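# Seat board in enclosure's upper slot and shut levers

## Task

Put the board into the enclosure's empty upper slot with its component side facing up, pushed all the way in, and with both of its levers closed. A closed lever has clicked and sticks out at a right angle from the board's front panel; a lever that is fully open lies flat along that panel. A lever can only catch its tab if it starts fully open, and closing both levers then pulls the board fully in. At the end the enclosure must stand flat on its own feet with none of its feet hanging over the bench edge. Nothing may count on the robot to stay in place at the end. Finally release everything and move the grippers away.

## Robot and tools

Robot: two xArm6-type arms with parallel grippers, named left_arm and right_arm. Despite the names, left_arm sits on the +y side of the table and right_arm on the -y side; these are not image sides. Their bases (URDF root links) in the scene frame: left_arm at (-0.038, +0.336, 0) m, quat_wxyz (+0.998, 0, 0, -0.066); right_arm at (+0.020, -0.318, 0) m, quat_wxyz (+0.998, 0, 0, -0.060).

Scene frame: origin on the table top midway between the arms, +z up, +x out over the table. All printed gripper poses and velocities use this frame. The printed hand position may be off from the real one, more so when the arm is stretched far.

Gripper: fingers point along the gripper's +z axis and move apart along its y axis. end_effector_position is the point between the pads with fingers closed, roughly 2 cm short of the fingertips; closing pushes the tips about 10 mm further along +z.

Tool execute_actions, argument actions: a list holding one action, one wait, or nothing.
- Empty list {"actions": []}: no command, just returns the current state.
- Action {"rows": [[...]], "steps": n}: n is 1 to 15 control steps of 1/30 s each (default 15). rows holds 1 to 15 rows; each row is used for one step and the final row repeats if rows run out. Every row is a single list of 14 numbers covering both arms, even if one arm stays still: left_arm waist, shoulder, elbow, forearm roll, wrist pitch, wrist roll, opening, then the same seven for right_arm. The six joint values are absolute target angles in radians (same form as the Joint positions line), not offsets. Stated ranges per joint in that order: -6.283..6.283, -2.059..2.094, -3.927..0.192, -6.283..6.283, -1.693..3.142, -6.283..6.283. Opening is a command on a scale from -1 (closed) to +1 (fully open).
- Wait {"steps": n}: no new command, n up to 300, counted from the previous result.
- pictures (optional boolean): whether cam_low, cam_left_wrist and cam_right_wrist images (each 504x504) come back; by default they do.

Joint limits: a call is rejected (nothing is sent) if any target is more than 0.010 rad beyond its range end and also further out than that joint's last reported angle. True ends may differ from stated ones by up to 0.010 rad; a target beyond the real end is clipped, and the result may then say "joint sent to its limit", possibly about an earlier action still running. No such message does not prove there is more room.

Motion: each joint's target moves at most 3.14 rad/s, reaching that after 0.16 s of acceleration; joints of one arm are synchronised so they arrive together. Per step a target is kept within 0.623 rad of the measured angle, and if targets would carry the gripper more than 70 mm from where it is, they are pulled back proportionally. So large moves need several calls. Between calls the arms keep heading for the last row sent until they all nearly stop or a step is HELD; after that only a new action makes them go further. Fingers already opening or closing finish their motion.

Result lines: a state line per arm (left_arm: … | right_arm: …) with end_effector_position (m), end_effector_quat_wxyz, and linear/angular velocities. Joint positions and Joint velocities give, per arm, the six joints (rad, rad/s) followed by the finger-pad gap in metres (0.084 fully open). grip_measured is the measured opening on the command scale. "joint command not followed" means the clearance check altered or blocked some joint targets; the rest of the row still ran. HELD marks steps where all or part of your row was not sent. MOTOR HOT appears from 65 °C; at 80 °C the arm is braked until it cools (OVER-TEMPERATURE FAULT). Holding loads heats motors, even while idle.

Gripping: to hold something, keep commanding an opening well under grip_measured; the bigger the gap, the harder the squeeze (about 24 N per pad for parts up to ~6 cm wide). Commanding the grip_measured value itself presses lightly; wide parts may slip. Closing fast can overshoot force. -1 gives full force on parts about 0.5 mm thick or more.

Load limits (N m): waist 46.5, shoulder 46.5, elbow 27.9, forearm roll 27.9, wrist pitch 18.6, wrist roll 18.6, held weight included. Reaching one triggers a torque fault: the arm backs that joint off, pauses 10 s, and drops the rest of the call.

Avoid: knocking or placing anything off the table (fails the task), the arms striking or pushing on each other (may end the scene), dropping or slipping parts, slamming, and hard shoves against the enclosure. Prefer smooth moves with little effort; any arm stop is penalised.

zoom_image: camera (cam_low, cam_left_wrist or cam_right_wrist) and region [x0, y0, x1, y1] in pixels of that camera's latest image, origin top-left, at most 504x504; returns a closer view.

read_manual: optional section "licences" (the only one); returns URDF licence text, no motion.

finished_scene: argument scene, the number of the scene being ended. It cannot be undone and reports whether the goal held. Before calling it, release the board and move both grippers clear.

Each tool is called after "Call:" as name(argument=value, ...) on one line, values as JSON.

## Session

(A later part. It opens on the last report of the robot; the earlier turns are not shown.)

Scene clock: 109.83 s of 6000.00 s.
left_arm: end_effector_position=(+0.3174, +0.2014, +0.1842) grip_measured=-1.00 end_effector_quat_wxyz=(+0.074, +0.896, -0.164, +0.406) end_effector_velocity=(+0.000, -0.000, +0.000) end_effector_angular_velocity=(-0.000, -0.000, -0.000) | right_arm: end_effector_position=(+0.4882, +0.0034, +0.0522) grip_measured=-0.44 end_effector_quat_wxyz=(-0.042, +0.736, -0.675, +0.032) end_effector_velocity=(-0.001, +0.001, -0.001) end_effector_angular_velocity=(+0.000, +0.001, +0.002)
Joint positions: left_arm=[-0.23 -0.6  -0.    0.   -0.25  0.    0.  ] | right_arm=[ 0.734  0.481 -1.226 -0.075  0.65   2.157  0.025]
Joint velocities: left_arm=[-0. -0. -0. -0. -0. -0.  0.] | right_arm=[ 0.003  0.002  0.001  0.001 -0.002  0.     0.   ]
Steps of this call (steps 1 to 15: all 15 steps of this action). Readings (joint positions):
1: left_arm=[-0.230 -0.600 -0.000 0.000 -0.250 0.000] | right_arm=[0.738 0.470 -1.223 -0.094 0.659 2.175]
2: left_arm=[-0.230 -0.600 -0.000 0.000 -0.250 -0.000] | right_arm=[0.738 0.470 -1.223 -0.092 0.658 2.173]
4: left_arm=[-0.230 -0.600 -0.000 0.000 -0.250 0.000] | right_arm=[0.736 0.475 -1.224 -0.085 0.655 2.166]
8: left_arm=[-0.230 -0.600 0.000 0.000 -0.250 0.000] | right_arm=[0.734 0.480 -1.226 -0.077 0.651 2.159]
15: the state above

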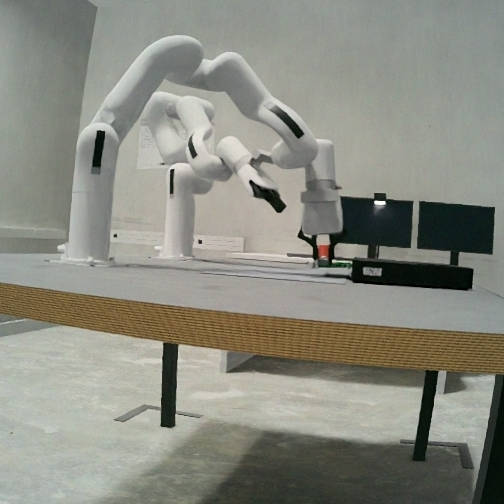

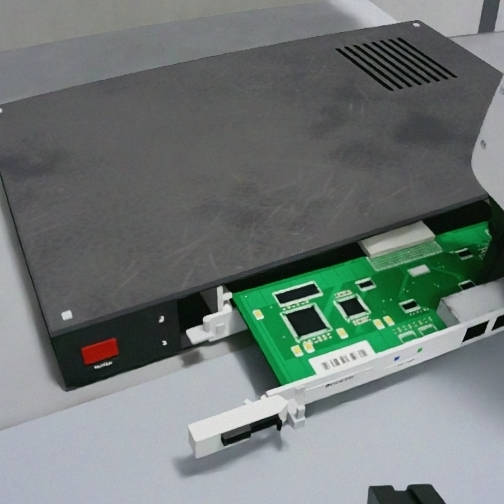

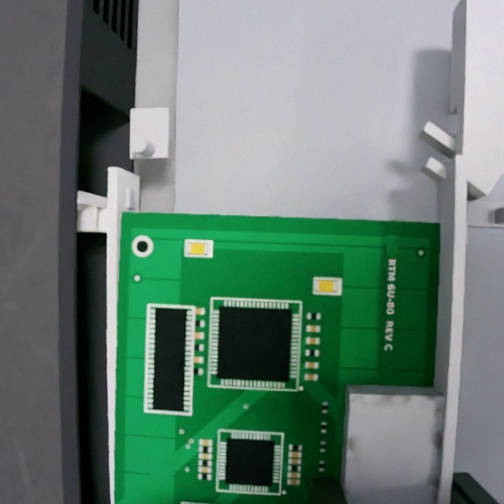

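Call:
execute_actions(actions=[{"rows":[[-0.23,-0.6,0,0,-0.25,0,-1,0.742,0.462,-1.199,-0.075,0.639,2.164,-1]],"steps":12}], pictures=false)

Call:
execute_actions(actions=[{"rows":[[-0.23,-0.6,0,0,-0.25,0,-1,0.75,0.474,-1.221,-0.105,0.6625,2.1715,-1]]}])

Call:
zoom_image(camera="cam_low", region=[300,245,370,285])

Call:
zoom_image(camera="cam_left_wrist", region=[180,270,280,350])

Scene clock: 114.70 s of 6000.00 s.
left_arm: end_effector_position=(+0.3174, +0.2014, +0.1842) grip_measured=-1.00 end_effector_quat_wxyz=(+0.074, +0.896, -0.164, +0.406) end_effector_velocity=(+0.000, +0.000, +0.000) end_effector_angular_velocity=(-0.000, -0.001, +0.000) | right_arm: end_effector_position=(+0.4825, +0.0059, +0.0551) grip_measured=-0.43 end_effector_quat_wxyz=(-0.046, +0.736, -0.674, +0.032) end_effector_velocity=(-0.002, +0.000, -0.001) end_effector_angular_velocity=(+0.000, -0.001, +0.003)
Joint positions: left_arm=[-0.23 -0.6  -0.   -0.   -0.25 -0.    0.  ] | right_arm=[ 0.743  0.462 -1.202 -0.075  0.637  2.164  0.025]
Joint velocities: left_arm=[ 0. -0. -0. -0. -0. -0.  0.] | right_arm=[ 0.003 -0.003  0.008 -0.001 -0.006  0.001  0.   ]
Steps of this call (steps 1 to 15: the robot went on to your last target; steps 16 to 90: nothing new was sent; then 1.47 s passed at rest; steps 91 to 102: all 12 steps of this action). Readings (joint positions):
91: left_arm=[-0.230 -0.600 0.000 0.000 -0.250 0.000] | right_arm=[0.735 0.481 -1.228 -0.075 0.652 2.157]
92: left_arm=[-0.230 -0.600 0.000 0.000 -0.250 -0.000] | right_arm=[0.735 0.480 -1.226 -0.075 0.651 2.158]
94: left_arm=[-0.230 -0.600 -0.000 -0.000 -0.250 0.000] | right_arm=[0.739 0.472 -1.216 -0.075 0.645 2.161]
98: left_arm=[-0.230 -0.600 0.000 0.000 -0.250 0.000] | right_arm=[0.742 0.463 -1.205 -0.075 0.639 2.164]
102: the state above

Scene clock: 115.20 s of 6000.00 s.
left_arm: end_effector_position=(+0.3174, +0.2014, +0.1842) grip_measured=-1.00 end_effector_quat_wxyz=(+0.074, +0.896, -0.164, +0.406) end_effector_velocity=(+0.000, -0.000, +0.000) end_effector_angular_velocity=(+0.000, -0.001, -0.001) | right_arm: end_effector_position=(+0.4821, +0.0066, +0.0536) grip_measured=-0.41 end_effector_quat_wxyz=(-0.036, +0.744, -0.666, +0.041) end_effector_velocity=(-0.000, -0.000, -0.001) end_effector_angular_velocity=(-0.003, +0.001, +0.000)
Joint positions: left_arm=[-0.23 -0.6  -0.   -0.   -0.25 -0.    0.  ] | right_arm=[ 0.75   0.474 -1.221 -0.105  0.662  2.171  0.026]
Joint velocities: left_arm=[-0.001 -0.001 -0.    -0.    -0.     0.001  0.   ] | right_arm=[ 0.001  0.002 -0.002 -0.002  0.002  0.002  0.   ]
Steps of this call (steps 1 to 15: all 15 steps of this action). Readings (joint positions):
1: left_arm=[-0.230 -0.600 -0.000 -0.000 -0.250 -0.000] | right_arm=[0.743 0.462 -1.202 -0.075 0.637 2.164]
2: left_arm=[-0.230 -0.600 -0.000 0.000 -0.250 -0.000] | right_arm=[0.743 0.462 -1.203 -0.077 0.639 2.165]
4: left_arm=[-0.230 -0.600 0.000 -0.000 -0.250 -0.000] | right_arm=[0.746 0.467 -1.211 -0.089 0.649 2.168]
8: left_arm=[-0.230 -0.600 -0.000 -0.000 -0.250 -0.000] | right_arm=[0.749 0.472 -1.219 -0.102 0.660 2.171]
15: the state above

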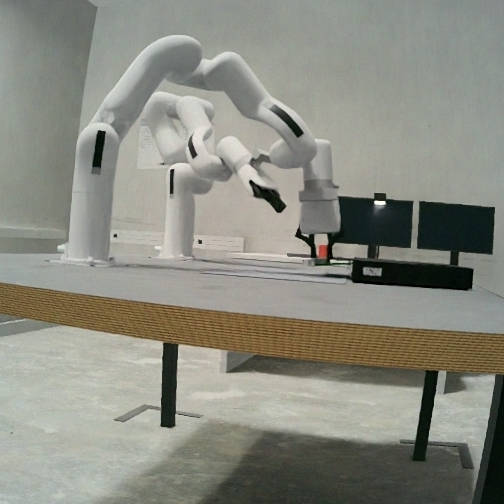

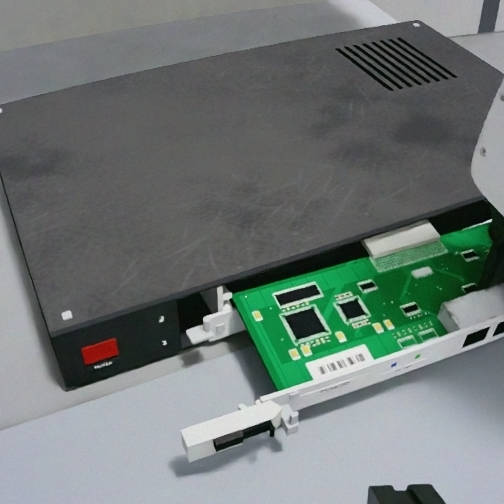

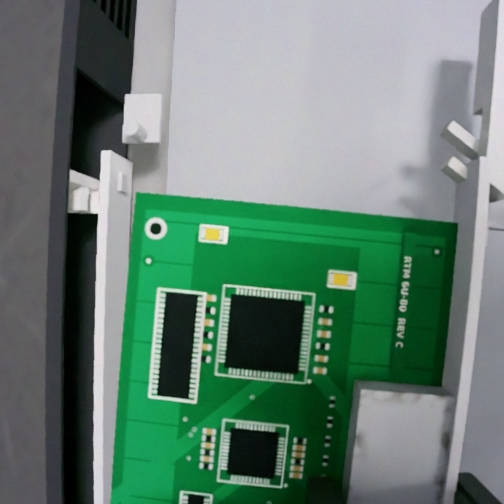

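Region (300, 245, 370, 285) of cam_low's 504x504 image, scaled by 7.200, with more detail than that image has; it fills the top 288 rows of this view, and the rest is white.

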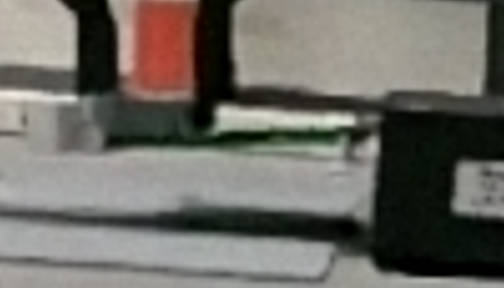

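Region (180, 270, 280, 350) of cam_left_wrist's 504x504 image, scaled by 5.040, with more detail than that image has; it fills the top 403 rows of this view, and the rest is white.

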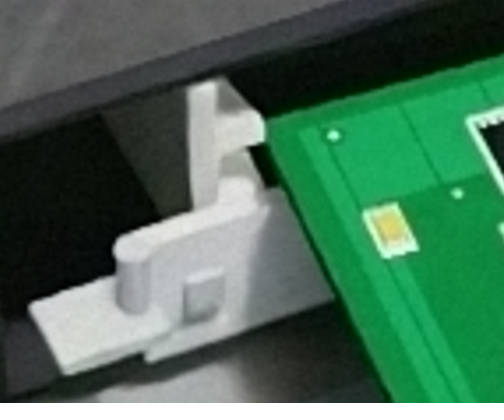

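Call:
execute_actions(actions=[{"rows":[[-0.23,-0.6,0,0,-0.25,0,-1,0.742,0.445,-1.175,-0.09,0.645,2.17,-1],[-0.23,-0.6,0,0,-0.25,0,-1,0.742,0.445,-1.175,-0.09,0.645,2.17,-1],[-0.23,-0.6,0,0,-0.25,0,-1,0.742,0.445,-1.175,-0.09,0.645,2.17,-1],[-0.23,-0.6,0,0,-0.25,0,-1,0.742,0.445,-1.175,-0.09,0.645,2.17,-1],[-0.23,-0.6,0,0,-0.25,0,-1,0.742,0.445,-1.175,-0.09,0.645,2.17,-1],[-0.23,-0.6,0,0,-0.25,0,-1,0.7635,0.41,-1.143,-0.09,0.645,2.19,-1],[-0.23,-0.6,0,0,-0.25,0,-1,0.7635,0.41,-1.143,-0.09,0.645,2.19,-1],[-0.23,-0.6,0,0,-0.25,0,-1,0.7635,0.41,-1.143,-0.09,0.645,2.19,-1],[-0.23,-0.6,0,0,-0.25,0,-1,0.7635,0.41,-1.143,-0.09,0.645,2.19,-1],[-0.23,-0.6,0,0,-0.25,0,-1,0.7635,0.40,-1.143,-0.045,0.7,2.16,-1],[-0.23,-0.6,0,0,-0.25,0,-1,0.7635,0.40,-1.143,-0.045,0.7,2.16,-1],[-0.23,-0.6,0,0,-0.25,0,-1,0.7635,0.402,-1.143,0,0.741,2.134,-1]]}], pictures=false)

Call:
execute_actions(actions=[{"rows":[[-0.23,-0.6,0,0,-0.25,0,-1,0.7635,0.402,-1.143,0,0.741,2.134,-1],[-0.23,-0.6,0,0,-0.25,0,-1,0.7635,0.402,-1.143,0,0.741,2.134,-1],[-0.23,-0.6,0,0,-0.25,0,-1,0.7635,0.42,-1.141,0,0.721,2.134,-1],[-0.23,-0.6,0,0,-0.25,0,-1,0.7635,0.42,-1.141,0,0.721,2.134,-1],[-0.23,-0.6,0,0,-0.25,0,-1,0.7635,0.44,-1.138,0,0.698,2.134,-1],[-0.23,-0.6,0,0,-0.25,0,-1,0.7635,0.44,-1.138,0,0.698,2.134,-1],[-0.23,-0.6,0,0,-0.25,0,-1,0.7635,0.455,-1.136,0,0.681,2.134,-1]]}], pictures=false)

Call:
execute_actions(actions=[{"rows":[[-0.23,-0.6,0,0,-0.25,0,-1,0.7635,0.455,-1.136,0,0.681,2.134,-0.1]]}])

Scene clock: 122.80 s of 6000.00 s.
left_arm: end_effector_position=(+0.3174, +0.2014, +0.1842) grip_measured=-1.00 end_effector_quat_wxyz=(+0.074, +0.896, -0.164, +0.406) end_effector_velocity=(-0.000, -0.000, +0.000) end_effector_angular_velocity=(-0.000, -0.001, -0.000) | right_arm: end_effector_position=(+0.4509, +0.0001, +0.0589) grip_measured=-0.45 end_effector_quat_wxyz=(-0.017, +0.737, -0.675, +0.016) end_effector_velocity=(-0.119, -0.037, -0.032) end_effector_angular_velocity=(-0.048, +0.507, -0.087)
Joint positions: left_arm=[-0.23 -0.6  -0.    0.   -0.25  0.    0.  ] | right_arm=[ 0.763  0.405 -1.146 -0.038  0.702  2.156  0.024]
Joint velocities: left_arm=[-0.     0.001  0.    -0.    -0.002  0.     0.   ] | right_arm=[ 0.002 -0.038  0.039  0.425  0.429 -0.236  0.   ]
Steps of this call (steps 1 to 15: the robot went on to your last target; steps 16 to 90: nothing new was sent; then 4.10 s passed at rest; steps 91 to 105: all 15 steps of this action). Readings (joint positions):
91: left_arm=[-0.230 -0.600 -0.000 -0.000 -0.250 -0.000] | right_arm=[0.750 0.474 -1.221 -0.105 0.662 2.171]
92: left_arm=[-0.230 -0.600 0.000 -0.000 -0.250 0.000] | right_arm=[0.750 0.473 -1.219 -0.104 0.661 2.171]
94: left_arm=[-0.230 -0.600 0.000 -0.000 -0.250 -0.000] | right_arm=[0.749 0.461 -1.202 -0.098 0.653 2.170]
98: left_arm=[-0.230 -0.600 0.000 -0.000 -0.250 -0.000] | right_arm=[0.749 0.440 -1.172 -0.092 0.646 2.175]
105: the state above

Scene clock: 123.30 s of 6000.00 s.
left_arm: end_effector_position=(+0.3174, +0.2014, +0.1842) grip_measured=-1.00 end_effector_quat_wxyz=(+0.074, +0.896, -0.164, +0.406) end_effector_velocity=(-0.000, +0.000, -0.000) end_effector_angular_velocity=(+0.001, +0.001, +0.000) | right_arm: end_effector_position=(+0.4401, -0.0033, +0.0311) grip_measured=-0.45 end_effector_quat_wxyz=(+0.000, +0.735, -0.678, +0.000) end_effector_velocity=(+0.002, +0.005, -0.004) end_effector_angular_velocity=(+0.009, -0.011, +0.007)
Joint positions: left_arm=[-0.23 -0.6   0.    0.   -0.25  0.    0.  ] | right_arm=[ 0.763  0.453 -1.136 -0.     0.683  2.134  0.024]
Joint velocities: left_arm=[ 0.     0.001 -0.    -0.     0.001  0.     0.   ] | right_arm=[ 0.004  0.014 -0.003  0.    -0.025 -0.003  0.   ]
Steps of this call (steps 1 to 15: all 15 steps of this action). Readings (joint positions):
1: left_arm=[-0.230 -0.600 -0.000 0.000 -0.250 -0.000] | right_arm=[0.763 0.404 -1.145 -0.026 0.715 2.149]
2: left_arm=[-0.230 -0.600 0.000 0.000 -0.250 0.000] | right_arm=[0.763 0.403 -1.144 -0.017 0.723 2.144]
4: left_arm=[-0.230 -0.600 -0.000 -0.000 -0.250 0.000] | right_arm=[0.763 0.404 -1.143 -0.007 0.732 2.138]
8: left_arm=[-0.230 -0.600 -0.000 -0.000 -0.250 -0.000] | right_arm=[0.763 0.426 -1.141 -0.002 0.712 2.135]
15: the state above

Scene clock: 123.80 s of 6000.00 s.
left_arm: end_effector_position=(+0.3174, +0.2014, +0.1842) grip_measured=-1.00 end_effector_quat_wxyz=(+0.074, +0.896, -0.164, +0.406) end_effector_velocity=(-0.000, +0.000, -0.000) end_effector_angular_velocity=(+0.000, +0.000, +0.000) | right_arm: end_effector_position=(+0.4400, -0.0030, +0.0303) grip_measured=-0.11 end_effector_quat_wxyz=(-0.000, +0.735, -0.678, +0.000) end_effector_velocity=(+0.000, +0.000, +0.000) end_effector_angular_velocity=(+0.000, -0.001, -0.001)
Joint positions: left_arm=[-0.23 -0.6  -0.   -0.   -0.25  0.    0.  ] | right_arm=[ 0.764  0.455 -1.136 -0.     0.681  2.134  0.039]
Joint velocities: left_arm=[ 0.  0.  0.  0.  0. -0.  0.] | right_arm=[ 0.    -0.     0.    -0.001 -0.001  0.002  0.   ]
Steps of this call (steps 1 to 15: all 15 steps of this action). Readings (joint positions):
1: left_arm=[-0.230 -0.600 -0.000 -0.000 -0.250 -0.000] | right_arm=[0.763 0.454 -1.136 -0.000 0.683 2.134]
2: left_arm=[-0.230 -0.600 -0.000 0.000 -0.250 0.000] | right_arm=[0.763 0.454 -1.136 -0.000 0.682 2.134]
4: left_arm=[-0.230 -0.600 -0.000 -0.000 -0.250 -0.000] | right_arm=[0.764 0.454 -1.137 -0.000 0.681 2.134]
8: left_arm=[-0.230 -0.600 0.000 0.000 -0.250 0.000] | right_arm=[0.764 0.455 -1.136 -0.000 0.681 2.134]
15: the state above

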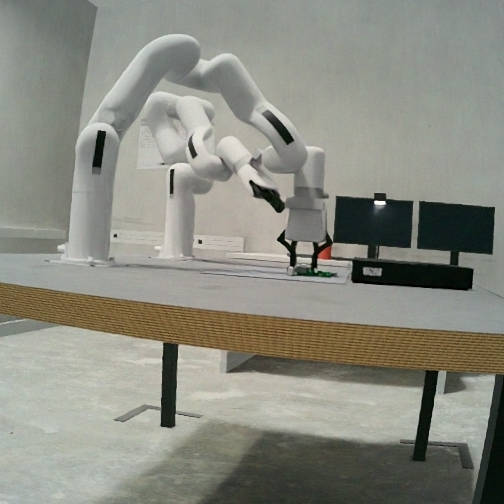

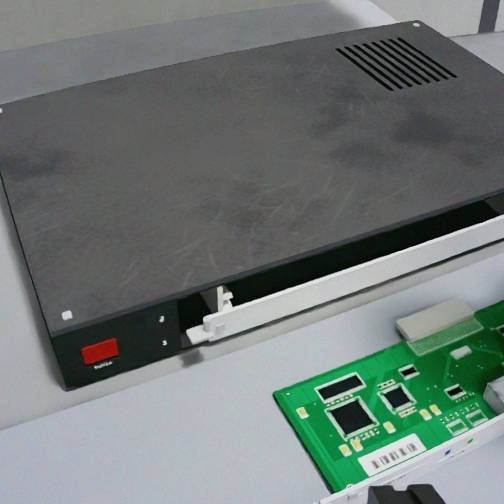

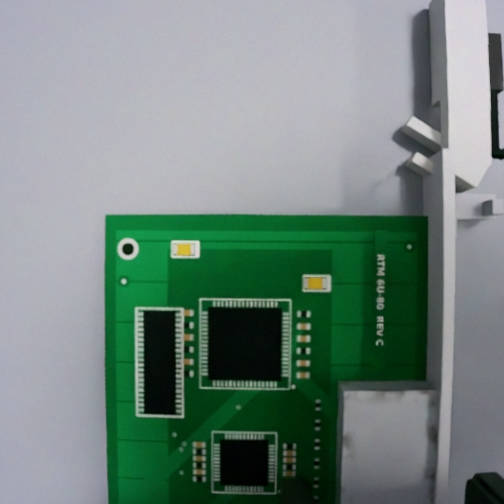

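Call:
execute_actions(actions=[{"rows":[[-0.23,-0.6,0,0,-0.25,0,-1,0.7635,0.459,-1.136,0,0.677,2.125,-0.2],[-0.23,-0.6,0,0,-0.25,0,-1,0.7635,0.459,-1.136,0,0.677,2.125,-0.3],[-0.23,-0.6,0,0,-0.25,0,-1,0.7635,0.459,-1.136,0,0.677,2.125,-0.35],[-0.23,-0.6,0,0,-0.25,0,-1,0.7635,0.459,-1.136,0,0.677,2.125,-0.4],[-0.23,-0.6,0,0,-0.25,0,-1,0.7635,0.459,-1.136,0,0.677,2.125,-0.5],[-0.23,-0.6,0,0,-0.25,0,-1,0.7635,0.459,-1.136,0,0.677,2.125,-0.7],[-0.23,-0.6,0,0,-0.25,0,-1,0.7635,0.459,-1.136,0,0.677,2.125,-1],[-0.23,-0.6,0,0,-0.25,0,-1,0.7635,0.459,-1.136,0,0.677,2.125,-1],[-0.23,-0.6,0,0,-0.25,0,-1,0.7635,0.459,-1.136,0,0.677,2.125,-1],[-0.23,-0.6,0,0,-0.25,0,-1,0.7635,0.459,-1.136,0,0.677,2.125,-1],[-0.23,-0.6,0,0,-0.25,0,-1,0.7635,0.445,-1.138,0,0.693,2.13,-1],[-0.23,-0.6,0,0,-0.25,0,-1,0.7635,0.43,-1.14,0,0.71,2.13,-1],[-0.23,-0.6,0,0,-0.25,0,-1,0.7635,0.415,-1.142,0,0.727,2.13,-1],[-0.23,-0.6,0,0,-0.25,0,-1,0.7635,0.402,-1.143,0,0.741,2.134,-1]]}], pictures=false)

Call:
execute_actions(actions=[{"rows":[[-0.23,-0.6,0,0,-0.25,0,-1,0.7635,0.402,-1.143,0,0.741,2.134,-1],[-0.23,-0.6,0,0,-0.25,0,-1,0.7635,0.402,-1.143,0,0.741,2.134,-1],[-0.23,-0.6,0,0,-0.25,0,-1,0.7635,0.402,-1.143,0,0.741,2.134,-1],[-0.23,-0.6,0,0,-0.25,0,-1,0.76,0.415,-1.16,-0.03,0.715,2.155,-1],[-0.23,-0.6,0,0,-0.25,0,-1,0.76,0.415,-1.16,-0.03,0.715,2.155,-1],[-0.23,-0.6,0,0,-0.25,0,-1,0.76,0.415,-1.16,-0.03,0.715,2.155,-1],[-0.23,-0.6,0,0,-0.25,0,-1,0.755,0.4485,-1.191,-0.052,0.694,2.17,-1],[-0.23,-0.6,0,0,-0.25,0,-1,0.755,0.4485,-1.191,-0.052,0.694,2.17,-1],[-0.23,-0.6,0,0,-0.25,0,-1,0.755,0.4485,-1.191,-0.052,0.694,2.17,-1],[-0.23,-0.6,0,0,-0.25,0,-1,0.7455,0.473,-1.231,-0.051,0.709,2.159,-1],[-0.23,-0.6,0,0,-0.25,0,-1,0.7455,0.473,-1.231,-0.051,0.709,2.159,-1],[-0.23,-0.6,0,0,-0.25,0,-1,0.7455,0.473,-1.231,-0.051,0.709,2.159,-1],[-0.23,-0.6,0,0,-0.25,0,-1,0.736,0.498,-1.272,-0.05,0.724,2.148,-1]]}], pictures=false)

Call:
execute_actions(actions=[{"steps":12}])

Call:
zoom_image(camera="cam_low", region=[300,245,370,285])

Call:
zoom_image(camera="cam_left_wrist", region=[180,270,280,350])

Scene clock: 139.47 s of 6000.00 s.
left_arm: end_effector_position=(+0.3174, +0.2014, +0.1842) grip_measured=-1.00 end_effector_quat_wxyz=(+0.074, +0.896, -0.164, +0.406) end_effector_velocity=(+0.000, -0.000, -0.000) end_effector_angular_velocity=(-0.000, +0.000, -0.000) | right_arm: end_effector_position=(+0.4383, -0.0043, +0.0358) grip_measured=-0.45 end_effector_quat_wxyz=(+0.003, +0.737, -0.676, -0.001) end_effector_velocity=(-0.002, -0.001, +0.135) end_effector_angular_velocity=(-0.006, +0.008, -0.036)
Joint positions: left_arm=[-0.23 -0.6  -0.    0.   -0.25 -0.    0.  ] | right_arm=[ 0.764  0.441 -1.136 -0.     0.701  2.128  0.024]
Joint velocities: left_arm=[-0.     0.001 -0.     0.    -0.001 -0.     0.   ] | right_arm=[ 0.    -0.284 -0.028 -0.     0.323  0.036  0.   ]
Steps of this call (steps 1 to 15: the robot went on to your last target; steps 16 to 90: nothing new was sent; then 12.17 s passed at rest; steps 91 to 105: all 15 steps of this action). Readings (joint positions):
91: left_arm=[-0.230 -0.600 -0.000 -0.000 -0.250 -0.000] | right_arm=[0.764 0.455 -1.136 0.000 0.681 2.134]
92: left_arm=[-0.230 -0.600 0.000 -0.000 -0.250 0.000] | right_arm=[0.764 0.455 -1.136 0.000 0.681 2.133]
94: left_arm=[-0.230 -0.600 -0.000 -0.000 -0.250 -0.000] | right_arm=[0.764 0.457 -1.136 -0.000 0.679 2.130]
98: left_arm=[-0.230 -0.600 -0.000 0.000 -0.250 0.000] | right_arm=[0.763 0.458 -1.136 0.000 0.677 2.126]
105: the state above

Scene clock: 139.97 s of 6000.00 s.
left_arm: end_effector_position=(+0.3174, +0.2014, +0.1842) grip_measured=-1.00 end_effector_quat_wxyz=(+0.074, +0.896, -0.164, +0.406) end_effector_velocity=(-0.000, -0.000, +0.000) end_effector_angular_velocity=(-0.001, -0.000, -0.000) | right_arm: end_effector_position=(+0.4732, +0.0034, +0.0527) grip_measured=-0.45 end_effector_quat_wxyz=(-0.019, +0.733, -0.679, +0.020) end_effector_velocity=(+0.116, +0.016, +0.006) end_effector_angular_velocity=(+0.014, -0.053, -0.003)
Joint positions: left_arm=[-0.23 -0.6   0.    0.   -0.25 -0.    0.  ] | right_arm=[ 0.746  0.471 -1.227 -0.049  0.711  2.158  0.024]
Joint velocities: left_arm=[-0.001 -0.001 -0.     0.     0.    -0.001  0.   ] | right_arm=[-0.093  0.258 -0.419 -0.018  0.107 -0.08  -0.   ]
Steps of this call (steps 1 to 15: all 15 steps of this action). Readings (joint positions):
1: left_arm=[-0.230 -0.600 -0.000 -0.000 -0.250 0.000] | right_arm=[0.764 0.431 -1.137 -0.000 0.712 2.130]
2: left_arm=[-0.230 -0.600 0.000 0.000 -0.250 -0.000] | right_arm=[0.764 0.421 -1.140 -0.000 0.720 2.131]
4: left_arm=[-0.230 -0.600 0.000 -0.000 -0.250 0.000] | right_arm=[0.764 0.409 -1.144 -0.000 0.731 2.133]
8: left_arm=[-0.230 -0.600 0.000 0.000 -0.250 -0.000] | right_arm=[0.761 0.414 -1.155 -0.021 0.721 2.148]
15: the state above

Scene clock: 140.37 s of 6000.00 s.
left_arm: end_effector_position=(+0.3174, +0.2014, +0.1842) grip_measured=-1.00 end_effector_quat_wxyz=(+0.074, +0.896, -0.164, +0.406) end_effector_velocity=(-0.000, +0.000, -0.000) end_effector_angular_velocity=(+0.000, +0.000, -0.000) | right_arm: end_effector_position=(+0.4852, +0.0047, +0.0533) grip_measured=-0.45 end_effector_quat_wxyz=(-0.021, +0.733, -0.679, +0.021) end_effector_velocity=(+0.002, +0.001, +0.001) end_effector_angular_velocity=(+0.002, -0.002, -0.000)
Joint positions: left_arm=[-0.23 -0.6  -0.   -0.   -0.25  0.    0.  ] | right_arm=[ 0.736  0.498 -1.271 -0.05   0.724  2.148  0.024]
Joint velocities: left_arm=[-0.    -0.     0.    -0.     0.001  0.     0.   ] | right_arm=[-0.001  0.001 -0.006  0.     0.001 -0.001  0.   ]
Steps of this call (steps 1 to 12: the robot went on to your last target). Readings (joint positions):
1: left_arm=[-0.230 -0.600 -0.000 -0.000 -0.250 0.000] | right_arm=[0.743 0.479 -1.241 -0.049 0.714 2.155]
2: left_arm=[-0.230 -0.600 -0.000 0.000 -0.250 0.000] | right_arm=[0.740 0.485 -1.251 -0.049 0.717 2.153]
4: left_arm=[-0.230 -0.600 -0.000 0.000 -0.250 -0.000] | right_arm=[0.738 0.492 -1.263 -0.050 0.721 2.150]
8: left_arm=[-0.230 -0.600 0.000 0.000 -0.250 -0.000] | right_arm=[0.736 0.497 -1.270 -0.050 0.724 2.148]
12: the state above

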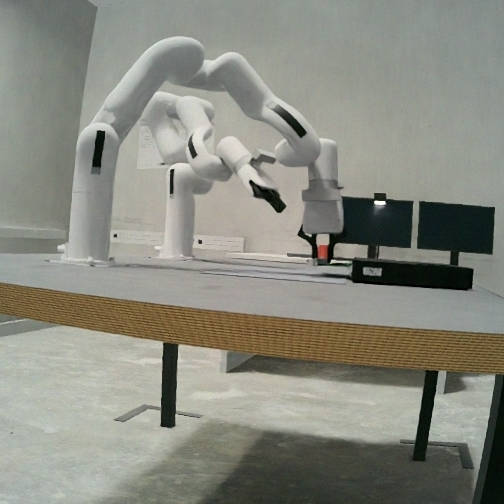

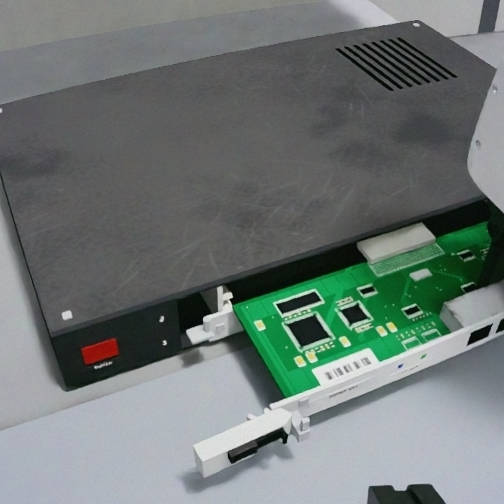

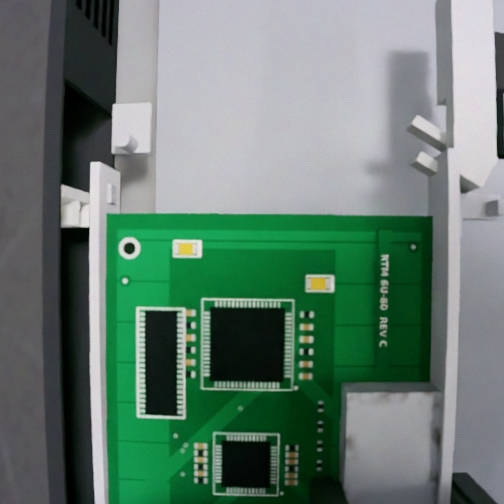

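Region (300, 245, 370, 285) of cam_low's 504x504 image, scaled by 7.200, with more detail than that image has; it fills the top 288 rows of this view, and the rest is white.

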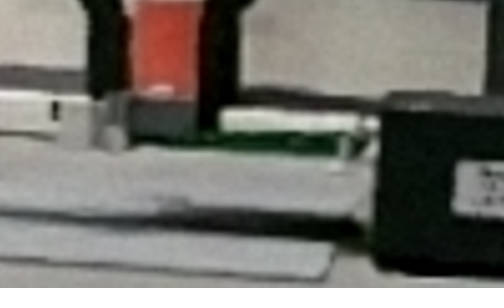

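Region (180, 270, 280, 350) of cam_left_wrist's 504x504 image, scaled by 5.040, with more detail than that image has; it fills the top 403 rows of this view, and the rest is white.

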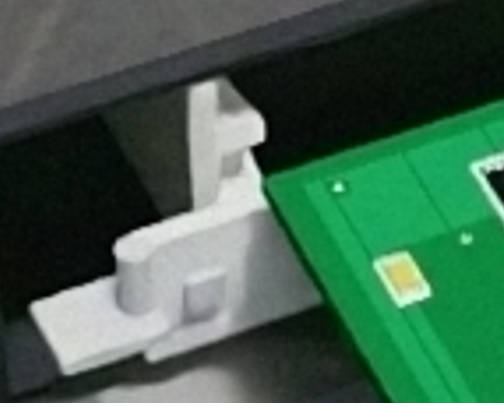

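Call:
execute_actions(actions=[{"rows":[[-0.23,-0.6,0,0,-0.25,0,-1,0.736,0.497,-1.272,-0.05,0.725,2.136,-1],[-0.23,-0.6,0,0,-0.25,0,-1,0.736,0.497,-1.272,-0.05,0.725,2.136,-1],[-0.23,-0.6,0,0,-0.25,0,-1,0.7335,0.5045,-1.2845,-0.05,0.73,2.133,-1],[-0.23,-0.6,0,0,-0.25,0,-1,0.7335,0.5045,-1.2845,-0.05,0.73,2.133,-1],[-0.23,-0.6,0,0,-0.25,0,-1,0.7335,0.5045,-1.2845,-0.05,0.73,2.133,-1],[-0.23,-0.6,0,0,-0.25,0,-1,0.731,0.512,-1.297,-0.049,0.735,2.13,-1]]}])

Call:
zoom_image(camera="cam_right_wrist", region=[60,150,200,290])

Call:
zoom_image(camera="cam_left_wrist", region=[180,270,280,350])

Scene clock: 145.67 s of 6000.00 s.
left_arm: end_effector_position=(+0.3174, +0.2014, +0.1842) grip_measured=-1.00 end_effector_quat_wxyz=(+0.074, +0.896, -0.164, +0.406) end_effector_velocity=(+0.000, +0.000, -0.000) end_effector_angular_velocity=(-0.000, +0.000, +0.001) | right_arm: end_effector_position=(+0.4911, +0.0053, +0.0540) grip_measured=-0.45 end_effector_quat_wxyz=(-0.021, +0.737, -0.675, +0.022) end_effector_velocity=(+0.001, +0.000, -0.000) end_effector_angular_velocity=(-0.002, +0.002, +0.003)
Joint positions: left_arm=[-0.23 -0.6   0.    0.   -0.25 -0.    0.  ] | right_arm=[ 0.731  0.512 -1.296 -0.049  0.735  2.13   0.024]
Joint velocities: left_arm=[ 0.001  0.     0.     0.    -0.001 -0.001  0.   ] | right_arm=[-0.     0.005 -0.007 -0.     0.005 -0.003  0.   ]
Steps of this call (steps 1 to 30: the robot went on to your last target; steps 31 to 90: nothing new was sent; then 1.80 s passed at rest; steps 91 to 105: all 15 steps of this action). Readings (joint positions):
91: left_arm=[-0.230 -0.600 -0.000 0.000 -0.250 -0.000] | right_arm=[0.736 0.498 -1.272 -0.050 0.724 2.148]
92: left_arm=[-0.230 -0.600 -0.000 0.000 -0.250 0.000] | right_arm=[0.736 0.498 -1.272 -0.050 0.724 2.147]
94: left_arm=[-0.230 -0.600 -0.000 -0.000 -0.250 -0.000] | right_arm=[0.736 0.498 -1.273 -0.050 0.725 2.142]
98: left_arm=[-0.230 -0.600 -0.000 -0.000 -0.250 -0.000] | right_arm=[0.733 0.505 -1.285 -0.050 0.730 2.134]
105: the state above

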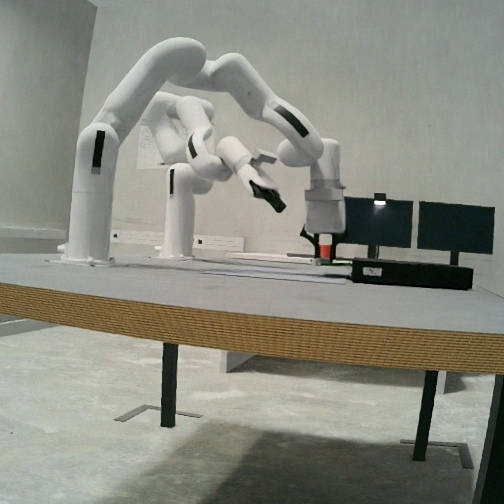

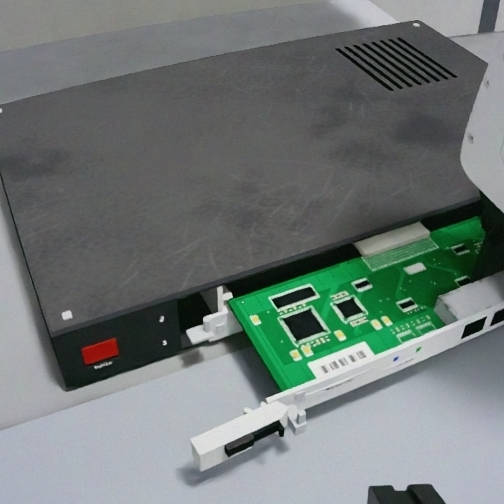

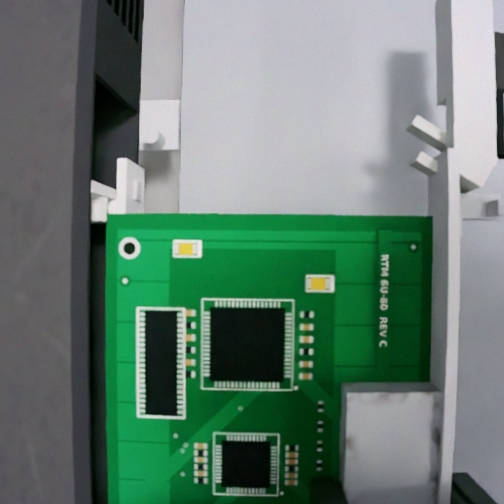

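Region (60, 150, 200, 290) of cam_right_wrist's 504x504 image, scaled by 3.600, with more detail than that image has.

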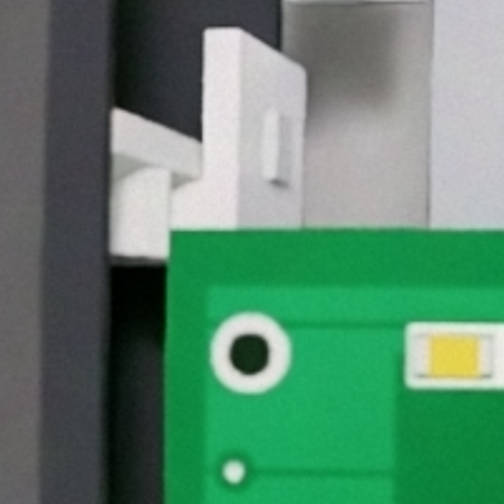

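Region (180, 270, 280, 350) of cam_left_wrist's 504x504 image, scaled by 5.040, with more detail than that image has; it fills the top 403 rows of this view, and the rest is white.

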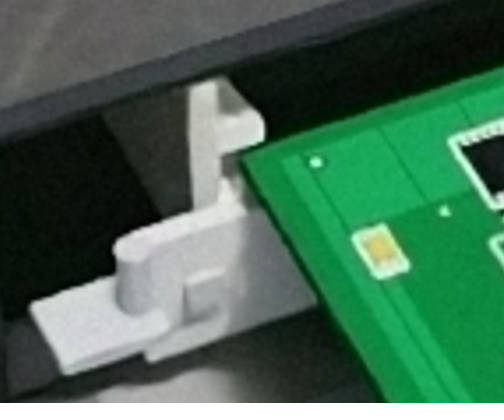

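Call:
execute_actions(actions=[{"rows":[[-0.23,-0.6,0,0,-0.25,0,-1,0.729,0.517,-1.3055,-0.049,0.7385,2.129,-1],[-0.23,-0.6,0,0,-0.25,0,-1,0.729,0.517,-1.3055,-0.049,0.7385,2.129,-1],[-0.23,-0.6,0,0,-0.25,0,-1,0.729,0.517,-1.3055,-0.049,0.7385,2.129,-1],[-0.23,-0.6,0,0,-0.25,0,-1,0.727,0.522,-1.314,-0.048,0.742,2.128,-1]]}])

Scene clock: 148.57 s of 6000.00 s.
left_arm: end_effector_position=(+0.3174, +0.2014, +0.1842) grip_measured=-1.00 end_effector_quat_wxyz=(+0.074, +0.896, -0.164, +0.406) end_effector_velocity=(+0.000, +0.000, +0.000) end_effector_angular_velocity=(+0.000, -0.000, +0.001) | right_arm: end_effector_position=(+0.4952, +0.0054, +0.0540) grip_measured=-0.45 end_effector_quat_wxyz=(-0.021, +0.736, -0.676, +0.021) end_effector_velocity=(+0.001, +0.000, +0.000) end_effector_angular_velocity=(-0.001, +0.000, +0.001)
Joint positions: left_arm=[-0.23 -0.6   0.   -0.   -0.25  0.    0.  ] | right_arm=[ 0.727  0.522 -1.313 -0.048  0.742  2.128  0.024]
Joint velocities: left_arm=[ 0.001  0.    -0.    -0.    -0.     0.     0.   ] | right_arm=[ 0.     0.002 -0.004 -0.001  0.002 -0.     0.   ]
Steps of this call (steps 1 to 15: the robot went on to your last target; steps 16 to 72: nothing new was sent; steps 73 to 87: all 15 steps of this action). Readings (joint positions):
73: left_arm=[-0.230 -0.600 0.000 -0.000 -0.250 -0.000] | right_arm=[0.731 0.512 -1.297 -0.049 0.735 2.130]
74: left_arm=[-0.230 -0.600 0.000 0.000 -0.250 -0.000] | right_arm=[0.731 0.512 -1.298 -0.049 0.735 2.130]
76: left_arm=[-0.230 -0.600 -0.000 -0.000 -0.250 -0.000] | right_arm=[0.730 0.514 -1.301 -0.049 0.737 2.130]
80: left_arm=[-0.230 -0.600 0.000 0.000 -0.250 -0.000] | right_arm=[0.728 0.520 -1.310 -0.048 0.740 2.128]
87: the state above

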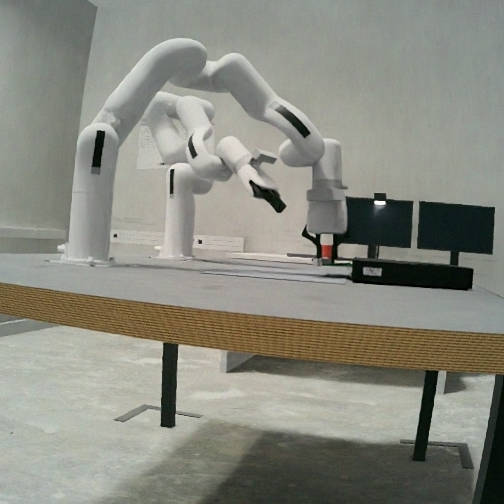

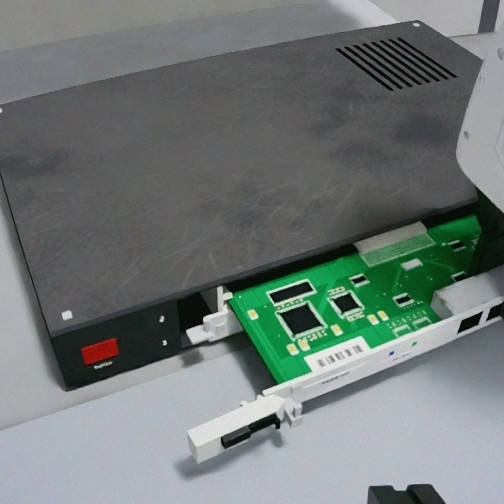

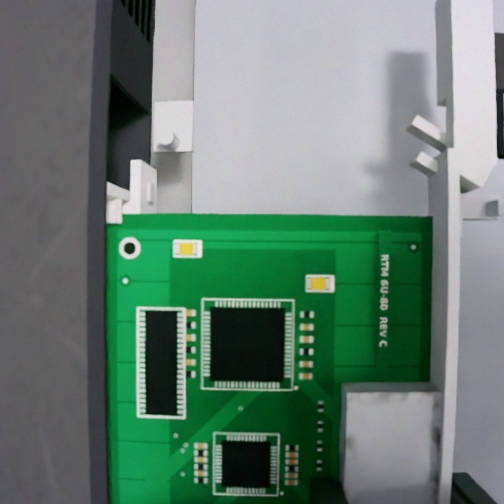

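Call:
execute_actions(actions=[{"rows":[[-0.23,-0.6,0,0,-0.25,0,-1,0.7243,0.53,-1.327,-0.048,0.747,2.125,-1],[-0.23,-0.6,0,0,-0.25,0,-1,0.7243,0.53,-1.327,-0.048,0.747,2.125,-1],[-0.23,-0.6,0,0,-0.25,0,-1,0.7216,0.538,-1.3395,-0.047,0.7515,2.122,-1],[-0.23,-0.6,0,0,-0.25,0,-1,0.7216,0.538,-1.3395,-0.047,0.7515,2.122,-1],[-0.23,-0.6,0,0,-0.25,0,-1,0.719,0.546,-1.3525,-0.047,0.7565,2.119,-1],[-0.23,-0.6,0,0,-0.25,0,-1,0.719,0.546,-1.3525,-0.047,0.7565,2.119,-1],[-0.23,-0.6,0,0,-0.25,0,-1,0.7163,0.554,-1.3655,-0.047,0.7615,2.116,-1],[-0.23,-0.6,0,0,-0.25,0,-1,0.7163,0.554,-1.3655,-0.047,0.7615,2.116,-1],[-0.23,-0.6,0,0,-0.25,0,-1,0.7137,0.562,-1.379,-0.046,0.767,2.113,-1],[-0.23,-0.6,0,0,-0.25,0,-1,0.7137,0.562,-1.379,-0.046,0.767,2.113,-1],[-0.23,-0.6,0,0,-0.25,0,-1,0.711,0.57,-1.3925,-0.046,0.7725,2.11,-1],[-0.23,-0.6,0,0,-0.25,0,-1,0.711,0.57,-1.3925,-0.046,0.7725,2.11,-1],[-0.23,-0.6,0,0,-0.25,0,-1,0.7085,0.578,-1.406,-0.045,0.778,2.107,-1],[-0.23,-0.6,0,0,-0.25,0,-1,0.7085,0.578,-1.406,-0.045,0.778,2.107,-1],[-0.23,-0.6,0,0,-0.25,0,-1,0.706,0.586,-1.4195,-0.045,0.783,2.104,-1]]}], pictures=false)

Call:
execute_actions(actions=[{"steps":12}])

Scene clock: 156.30 s of 6000.00 s.
left_arm: end_effector_position=(+0.3174, +0.2014, +0.1842) grip_measured=-1.00 end_effector_quat_wxyz=(+0.074, +0.896, -0.164, +0.406) end_effector_velocity=(+0.000, -0.000, +0.000) end_effector_angular_velocity=(-0.001, +0.000, +0.000) | right_arm: end_effector_position=(+0.5122, +0.0063, +0.0534) grip_measured=-0.45 end_effector_quat_wxyz=(-0.020, +0.736, -0.676, +0.021) end_effector_velocity=(+0.045, +0.004, +0.002) end_effector_angular_velocity=(+0.002, -0.000, -0.003)
Joint positions: left_arm=[-0.23 -0.6   0.   -0.   -0.25 -0.    0.  ] | right_arm=[ 0.712  0.568 -1.387 -0.046  0.771  2.111  0.024]
Joint velocities: left_arm=[-0.    -0.001 -0.    -0.     0.001 -0.001  0.   ] | right_arm=[-0.037  0.115 -0.197  0.009  0.079 -0.043  0.   ]
Steps of this call (steps 1 to 15: the robot went on to your last target; steps 16 to 90: nothing new was sent; then 4.23 s passed at rest; steps 91 to 105: all 15 steps of this action). Readings (joint positions):
91: left_arm=[-0.230 -0.600 0.000 0.000 -0.250 0.000] | right_arm=[0.727 0.522 -1.314 -0.048 0.742 2.128]
92: left_arm=[-0.230 -0.600 0.000 0.000 -0.250 0.000] | right_arm=[0.727 0.523 -1.315 -0.048 0.743 2.128]
94: left_arm=[-0.230 -0.600 -0.000 -0.000 -0.250 -0.000] | right_arm=[0.726 0.527 -1.321 -0.048 0.745 2.126]
98: left_arm=[-0.230 -0.600 0.000 0.000 -0.250 -0.000] | right_arm=[0.721 0.540 -1.341 -0.047 0.753 2.121]
105: the state above

Scene clock: 156.70 s of 6000.00 s.
left_arm: end_effector_position=(+0.3174, +0.2014, +0.1842) grip_measured=-1.00 end_effector_quat_wxyz=(+0.074, +0.896, -0.164, +0.406) end_effector_velocity=(-0.000, +0.000, -0.000) end_effector_angular_velocity=(-0.000, +0.001, +0.001) | right_arm: end_effector_position=(+0.5186, +0.0069, +0.0537) grip_measured=-0.45 end_effector_quat_wxyz=(-0.019, +0.736, -0.676, +0.021) end_effector_velocity=(+0.002, +0.000, +0.001) end_effector_angular_velocity=(+0.002, -0.003, -0.003)
Joint positions: left_arm=[-0.23 -0.6  -0.    0.   -0.25  0.    0.  ] | right_arm=[ 0.707  0.585 -1.418 -0.045  0.785  2.104  0.024]
Joint velocities: left_arm=[ 0.    -0.001  0.     0.     0.001 -0.001  0.   ] | right_arm=[-0.002  0.003 -0.006  0.    -0.     0.001  0.   ]
Steps of this call (steps 1 to 12: the robot went on to your last target). Readings (joint positions):
1: left_arm=[-0.230 -0.600 0.000 0.000 -0.250 -0.000] | right_arm=[0.711 0.572 -1.394 -0.046 0.774 2.110]
2: left_arm=[-0.230 -0.600 -0.000 -0.000 -0.250 -0.000] | right_arm=[0.710 0.576 -1.400 -0.045 0.776 2.108]
4: left_arm=[-0.230 -0.600 0.000 0.000 -0.250 -0.000] | right_arm=[0.708 0.581 -1.410 -0.045 0.781 2.106]
8: left_arm=[-0.230 -0.600 0.000 0.000 -0.250 0.000] | right_arm=[0.707 0.585 -1.416 -0.045 0.785 2.104]
12: the state above

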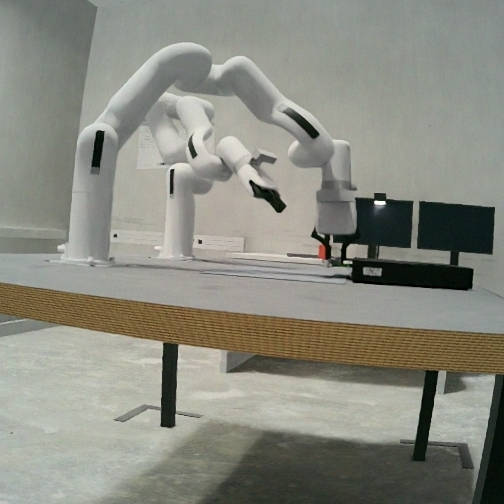

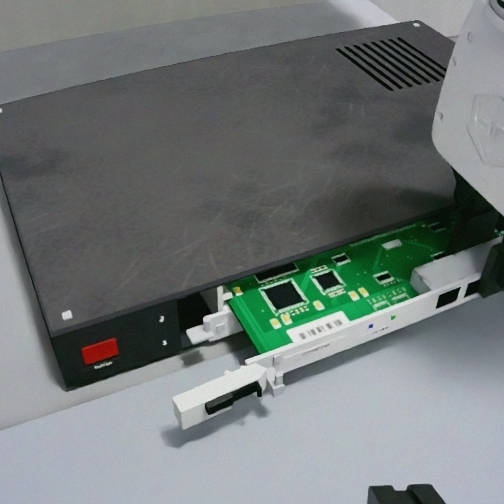

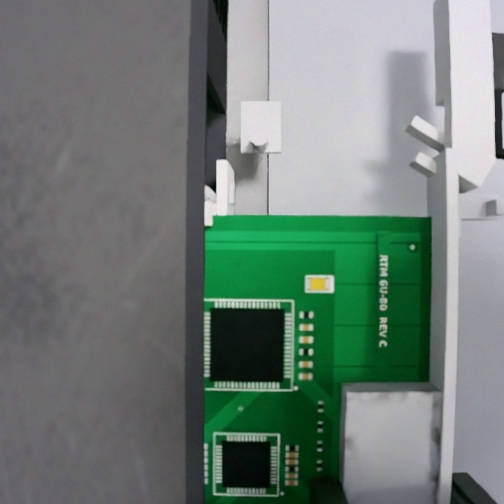

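Call:
execute_actions(actions=[{"rows":[[-0.23,-0.6,0,0,-0.25,0,-1,0.706,0.586,-1.4195,-0.045,0.783,2.104,-0.25],[-0.23,-0.6,0,0,-0.25,0,-1,0.706,0.586,-1.4195,-0.045,0.783,2.104,-0.25],[-0.23,-0.6,0,0,-0.25,0,-1,0.706,0.586,-1.4195,-0.045,0.783,2.104,-0.25],[-0.23,-0.6,0,0,-0.25,0,-1,0.706,0.586,-1.4195,-0.045,0.783,2.104,-0.25],[-0.23,-0.6,0,0,-0.25,0,-1,0.706,0.586,-1.4195,-0.045,0.783,2.104,-0.25],[-0.23,-0.6,0,0,-0.25,0,-1,0.706,0.56,-1.425,-0.045,0.815,2.104,-0.25],[-0.23,-0.6,0,0,-0.25,0,-1,0.706,0.535,-1.435,-0.045,0.85,2.104,-0.25]]}], pictures=false)

Call:
execute_actions(actions=[{"rows":[[-0.23,-0.6,0,0,-0.25,0,-1,0.787,0.495,-1.375,-0.05,0.833,2.2,-1]],"steps":12}], pictures=false)

Call:
execute_actions(actions=[{"rows":[[-0.23,-0.6,0,0,-0.25,0,-1,0.787,0.545,-1.365,-0.05,0.773,2.2,-1]],"steps":10}], pictures=false)

Call:
execute_actions(actions=[{"rows":[[-0.23,-0.6,0,0,-0.25,0,-1,0.7837,0.555,-1.381,-0.05,0.779,2.196,-1],[-0.23,-0.6,0,0,-0.25,0,-1,0.7804,0.5645,-1.3975,-0.05,0.786,2.193,-1],[-0.23,-0.6,0,0,-0.25,0,-1,0.777,0.574,-1.414,-0.049,0.792,2.189,-1],[-0.23,-0.6,0,0,-0.25,0,-1,0.774,0.584,-1.43,-0.049,0.798,2.186,-1],[-0.23,-0.6,0,0,-0.25,0,-1,0.7706,0.594,-1.446,-0.048,0.805,2.182,-1],[-0.23,-0.6,0,0,-0.25,0,-1,0.767,0.604,-1.463,-0.048,0.811,2.179,-1],[-0.23,-0.6,0,0,-0.25,0,-1,0.764,0.6135,-1.479,-0.047,0.8175,2.175,-1],[-0.23,-0.6,0,0,-0.25,0,-1,0.7607,0.623,-1.495,-0.047,0.824,2.171,-1],[-0.23,-0.6,0,0,-0.25,0,-1,0.7574,0.633,-1.5115,-0.046,0.83,2.168,-1],[-0.23,-0.6,0,0,-0.25,0,-1,0.754,0.643,-1.528,-0.046,0.8365,2.164,-1],[-0.23,-0.6,0,0,-0.25,0,-1,0.751,0.6525,-1.544,-0.045,0.843,2.161,-1],[-0.23,-0.6,0,0,-0.25,0,-1,0.7476,0.662,-1.56,-0.045,0.849,2.157,-1],[-0.23,-0.6,0,0,-0.25,0,-1,0.7443,0.672,-1.577,-0.044,0.856,2.154,-1]]}], pictures=false)

Call:
execute_actions(actions=[{"steps":12}])

Scene clock: 169.30 s of 6000.00 s.
left_arm: end_effector_position=(+0.3174, +0.2014, +0.1842) grip_measured=-1.00 end_effector_quat_wxyz=(+0.074, +0.896, -0.164, +0.406) end_effector_velocity=(-0.000, +0.000, -0.000) end_effector_angular_velocity=(+0.000, +0.001, +0.001) | right_arm: end_effector_position=(+0.5217, +0.0075, +0.0859) grip_measured=-0.27 end_effector_quat_wxyz=(-0.024, +0.735, -0.677, +0.023) end_effector_velocity=(-0.021, -0.015, -0.011) end_effector_angular_velocity=(-0.047, +0.069, -0.004)
Joint positions: left_arm=[-0.23 -0.6  -0.   -0.   -0.25 -0.    0.  ] | right_arm=[ 0.706  0.536 -1.437 -0.045  0.845  2.104  0.032]
Joint velocities: left_arm=[ 0.001 -0.001  0.     0.     0.002 -0.     0.   ] | right_arm=[-0.    -0.011  0.029  0.001  0.065  0.001  0.   ]
Steps of this call (steps 1 to 30: the robot went on to your last target; steps 31 to 90: nothing new was sent; then 9.10 s passed at rest; steps 91 to 105: all 15 steps of this action). Readings (joint positions):
91: left_arm=[-0.230 -0.600 0.000 -0.000 -0.250 -0.000] | right_arm=[0.706 0.586 -1.420 -0.045 0.783 2.104]
92: left_arm=[-0.230 -0.600 -0.000 -0.000 -0.250 -0.000] | right_arm=[0.706 0.586 -1.420 -0.045 0.783 2.104]
94: left_arm=[-0.230 -0.600 0.000 0.000 -0.250 0.000] | right_arm=[0.706 0.586 -1.420 -0.045 0.783 2.104]
98: left_arm=[-0.230 -0.600 0.000 0.000 -0.250 0.000] | right_arm=[0.706 0.579 -1.421 -0.045 0.794 2.104]
105: the state above

Scene clock: 169.70 s of 6000.00 s.
left_arm: end_effector_position=(+0.3174, +0.2014, +0.1842) grip_measured=-1.00 end_effector_quat_wxyz=(+0.074, +0.896, -0.164, +0.406) end_effector_velocity=(-0.000, +0.000, -0.000) end_effector_angular_velocity=(-0.001, +0.002, +0.001) | right_arm: end_effector_position=(+0.4834, +0.0370, +0.0858) grip_measured=-1.00 end_effector_quat_wxyz=(-0.021, +0.732, -0.681, +0.022) end_effector_velocity=(-0.005, +0.001, -0.001) end_effector_angular_velocity=(-0.000, +0.001, -0.020)
Joint positions: left_arm=[-0.23 -0.6  -0.   -0.   -0.25  0.    0.  ] | right_arm=[ 0.785  0.496 -1.376 -0.05   0.833  2.198  0.   ]
Joint velocities: left_arm=[ 0.     0.     0.    -0.     0.001 -0.002  0.   ] | right_arm=[ 0.006 -0.009  0.016 -0.002 -0.005  0.028  0.   ]
Steps of this call (steps 1 to 12: all 12 steps of this action). Readings (joint positions):
1: left_arm=[-0.230 -0.600 0.000 -0.000 -0.250 0.000] | right_arm=[0.706 0.536 -1.436 -0.045 0.847 2.104]
2: left_arm=[-0.230 -0.600 0.000 0.000 -0.250 0.000] | right_arm=[0.708 0.535 -1.433 -0.045 0.847 2.107]
4: left_arm=[-0.230 -0.600 0.000 -0.000 -0.250 -0.000] | right_arm=[0.730 0.523 -1.413 -0.047 0.843 2.138]
8: left_arm=[-0.230 -0.600 -0.000 -0.000 -0.250 -0.000] | right_arm=[0.781 0.500 -1.382 -0.049 0.835 2.187]
12: the state above

Scene clock: 170.03 s of 6000.00 s.
left_arm: end_effector_position=(+0.3174, +0.2014, +0.1842) grip_measured=-1.00 end_effector_quat_wxyz=(+0.074, +0.896, -0.164, +0.406) end_effector_velocity=(+0.000, -0.000, +0.000) end_effector_angular_velocity=(-0.001, -0.001, -0.000) | right_arm: end_effector_position=(+0.4820, +0.0377, +0.0575) grip_measured=-1.00 end_effector_quat_wxyz=(-0.019, +0.732, -0.681, +0.021) end_effector_velocity=(+0.021, +0.019, +0.018) end_effector_angular_velocity=(+0.055, -0.067, +0.002)
Joint positions: left_arm=[-0.23 -0.6   0.    0.   -0.25  0.    0.  ] | right_arm=[ 0.787  0.544 -1.364 -0.05   0.777  2.2    0.   ]
Joint velocities: left_arm=[-0.001 -0.     0.    -0.    -0.002 -0.001  0.   ] | right_arm=[ 0.002  0.001 -0.037  0.    -0.05   0.001  0.   ]
Steps of this call (steps 1 to 10: all 10 steps of this action). Readings (joint positions):
1: left_arm=[-0.230 -0.600 -0.000 -0.000 -0.250 0.000] | right_arm=[0.786 0.496 -1.376 -0.050 0.833 2.198]
2: left_arm=[-0.230 -0.600 0.000 -0.000 -0.250 -0.000] | right_arm=[0.786 0.497 -1.376 -0.050 0.830 2.199]
4: left_arm=[-0.230 -0.600 -0.000 0.000 -0.250 -0.000] | right_arm=[0.786 0.514 -1.375 -0.050 0.807 2.200]
8: left_arm=[-0.230 -0.600 0.000 -0.000 -0.250 -0.000] | right_arm=[0.787 0.543 -1.362 -0.050 0.781 2.200]
10: the state above

Scene clock: 170.53 s of 6000.00 s.
left_arm: end_effector_position=(+0.3174, +0.2014, +0.1842) grip_measured=-1.00 end_effector_quat_wxyz=(+0.074, +0.896, -0.164, +0.406) end_effector_velocity=(-0.000, -0.000, -0.000) end_effector_angular_velocity=(-0.000, +0.001, -0.000) | right_arm: end_effector_position=(+0.5222, +0.0418, +0.0586) grip_measured=-1.00 end_effector_quat_wxyz=(-0.022, +0.731, -0.682, +0.021) end_effector_velocity=(+0.103, +0.000, +0.002) end_effector_angular_velocity=(+0.012, -0.014, -0.024)
Joint positions: left_arm=[-0.23 -0.6   0.   -0.   -0.25  0.    0.  ] | right_arm=[ 0.752  0.648 -1.537 -0.046  0.839  2.163  0.   ]
Joint velocities: left_arm=[-0.001 -0.001  0.    -0.     0.002 -0.001  0.   ] | right_arm=[-0.098  0.261 -0.439  0.013  0.157 -0.089  0.   ]
Steps of this call (steps 1 to 15: all 15 steps of this action). Readings (joint positions):
1: left_arm=[-0.230 -0.600 -0.000 -0.000 -0.250 -0.000] | right_arm=[0.787 0.544 -1.365 -0.050 0.775 2.200]
2: left_arm=[-0.230 -0.600 0.000 0.000 -0.250 0.000] | right_arm=[0.787 0.545 -1.367 -0.050 0.775 2.200]
4: left_arm=[-0.230 -0.600 0.000 -0.000 -0.250 -0.000] | right_arm=[0.785 0.552 -1.379 -0.050 0.779 2.197]
8: left_arm=[-0.230 -0.600 -0.000 0.000 -0.250 0.000] | right_arm=[0.774 0.582 -1.428 -0.049 0.797 2.186]
15: the state above

Scene clock: 170.93 s of 6000.00 s.
left_arm: end_effector_position=(+0.3174, +0.2014, +0.1842) grip_measured=-1.00 end_effector_quat_wxyz=(+0.074, +0.896, -0.164, +0.406) end_effector_velocity=(+0.000, +0.000, +0.000) end_effector_angular_velocity=(-0.001, -0.001, +0.001) | right_arm: end_effector_position=(+0.5303, +0.0421, +0.0585) grip_measured=-1.00 end_effector_quat_wxyz=(-0.021, +0.731, -0.682, +0.021) end_effector_velocity=(+0.000, -0.000, -0.000) end_effector_angular_velocity=(-0.001, +0.002, +0.001)
Joint positions: left_arm=[-0.23 -0.6  -0.    0.   -0.25 -0.    0.  ] | right_arm=[ 0.744  0.671 -1.577 -0.044  0.856  2.154  0.   ]
Joint velocities: left_arm=[ 0.     0.     0.     0.    -0.002 -0.001  0.   ] | right_arm=[-0.     0.003 -0.004  0.     0.004 -0.001  0.   ]
Steps of this call (steps 1 to 12: the robot went on to your last target). Readings (joint positions):
1: left_arm=[-0.230 -0.600 0.000 -0.000 -0.250 0.000] | right_arm=[0.749 0.656 -1.550 -0.045 0.844 2.160]
2: left_arm=[-0.230 -0.600 -0.000 -0.000 -0.250 -0.000] | right_arm=[0.747 0.661 -1.559 -0.045 0.847 2.158]
4: left_arm=[-0.230 -0.600 0.000 -0.000 -0.250 -0.000] | right_arm=[0.745 0.667 -1.569 -0.044 0.852 2.156]
8: left_arm=[-0.230 -0.600 0.000 0.000 -0.250 0.000] | right_arm=[0.745 0.671 -1.575 -0.044 0.855 2.154]
12: the state above

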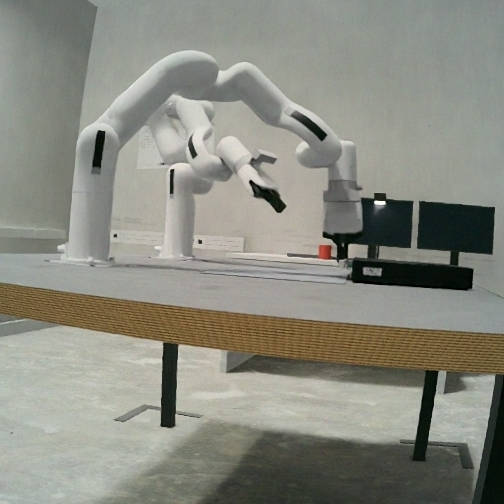

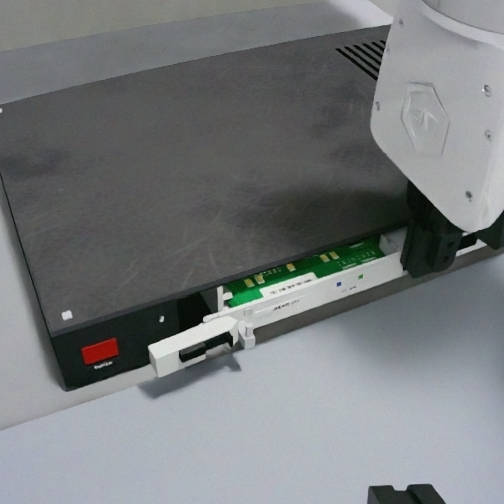

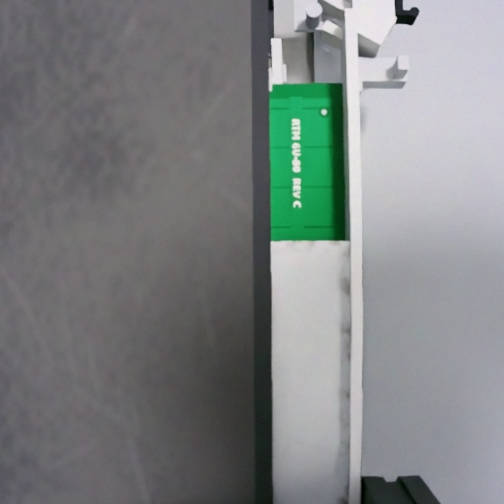

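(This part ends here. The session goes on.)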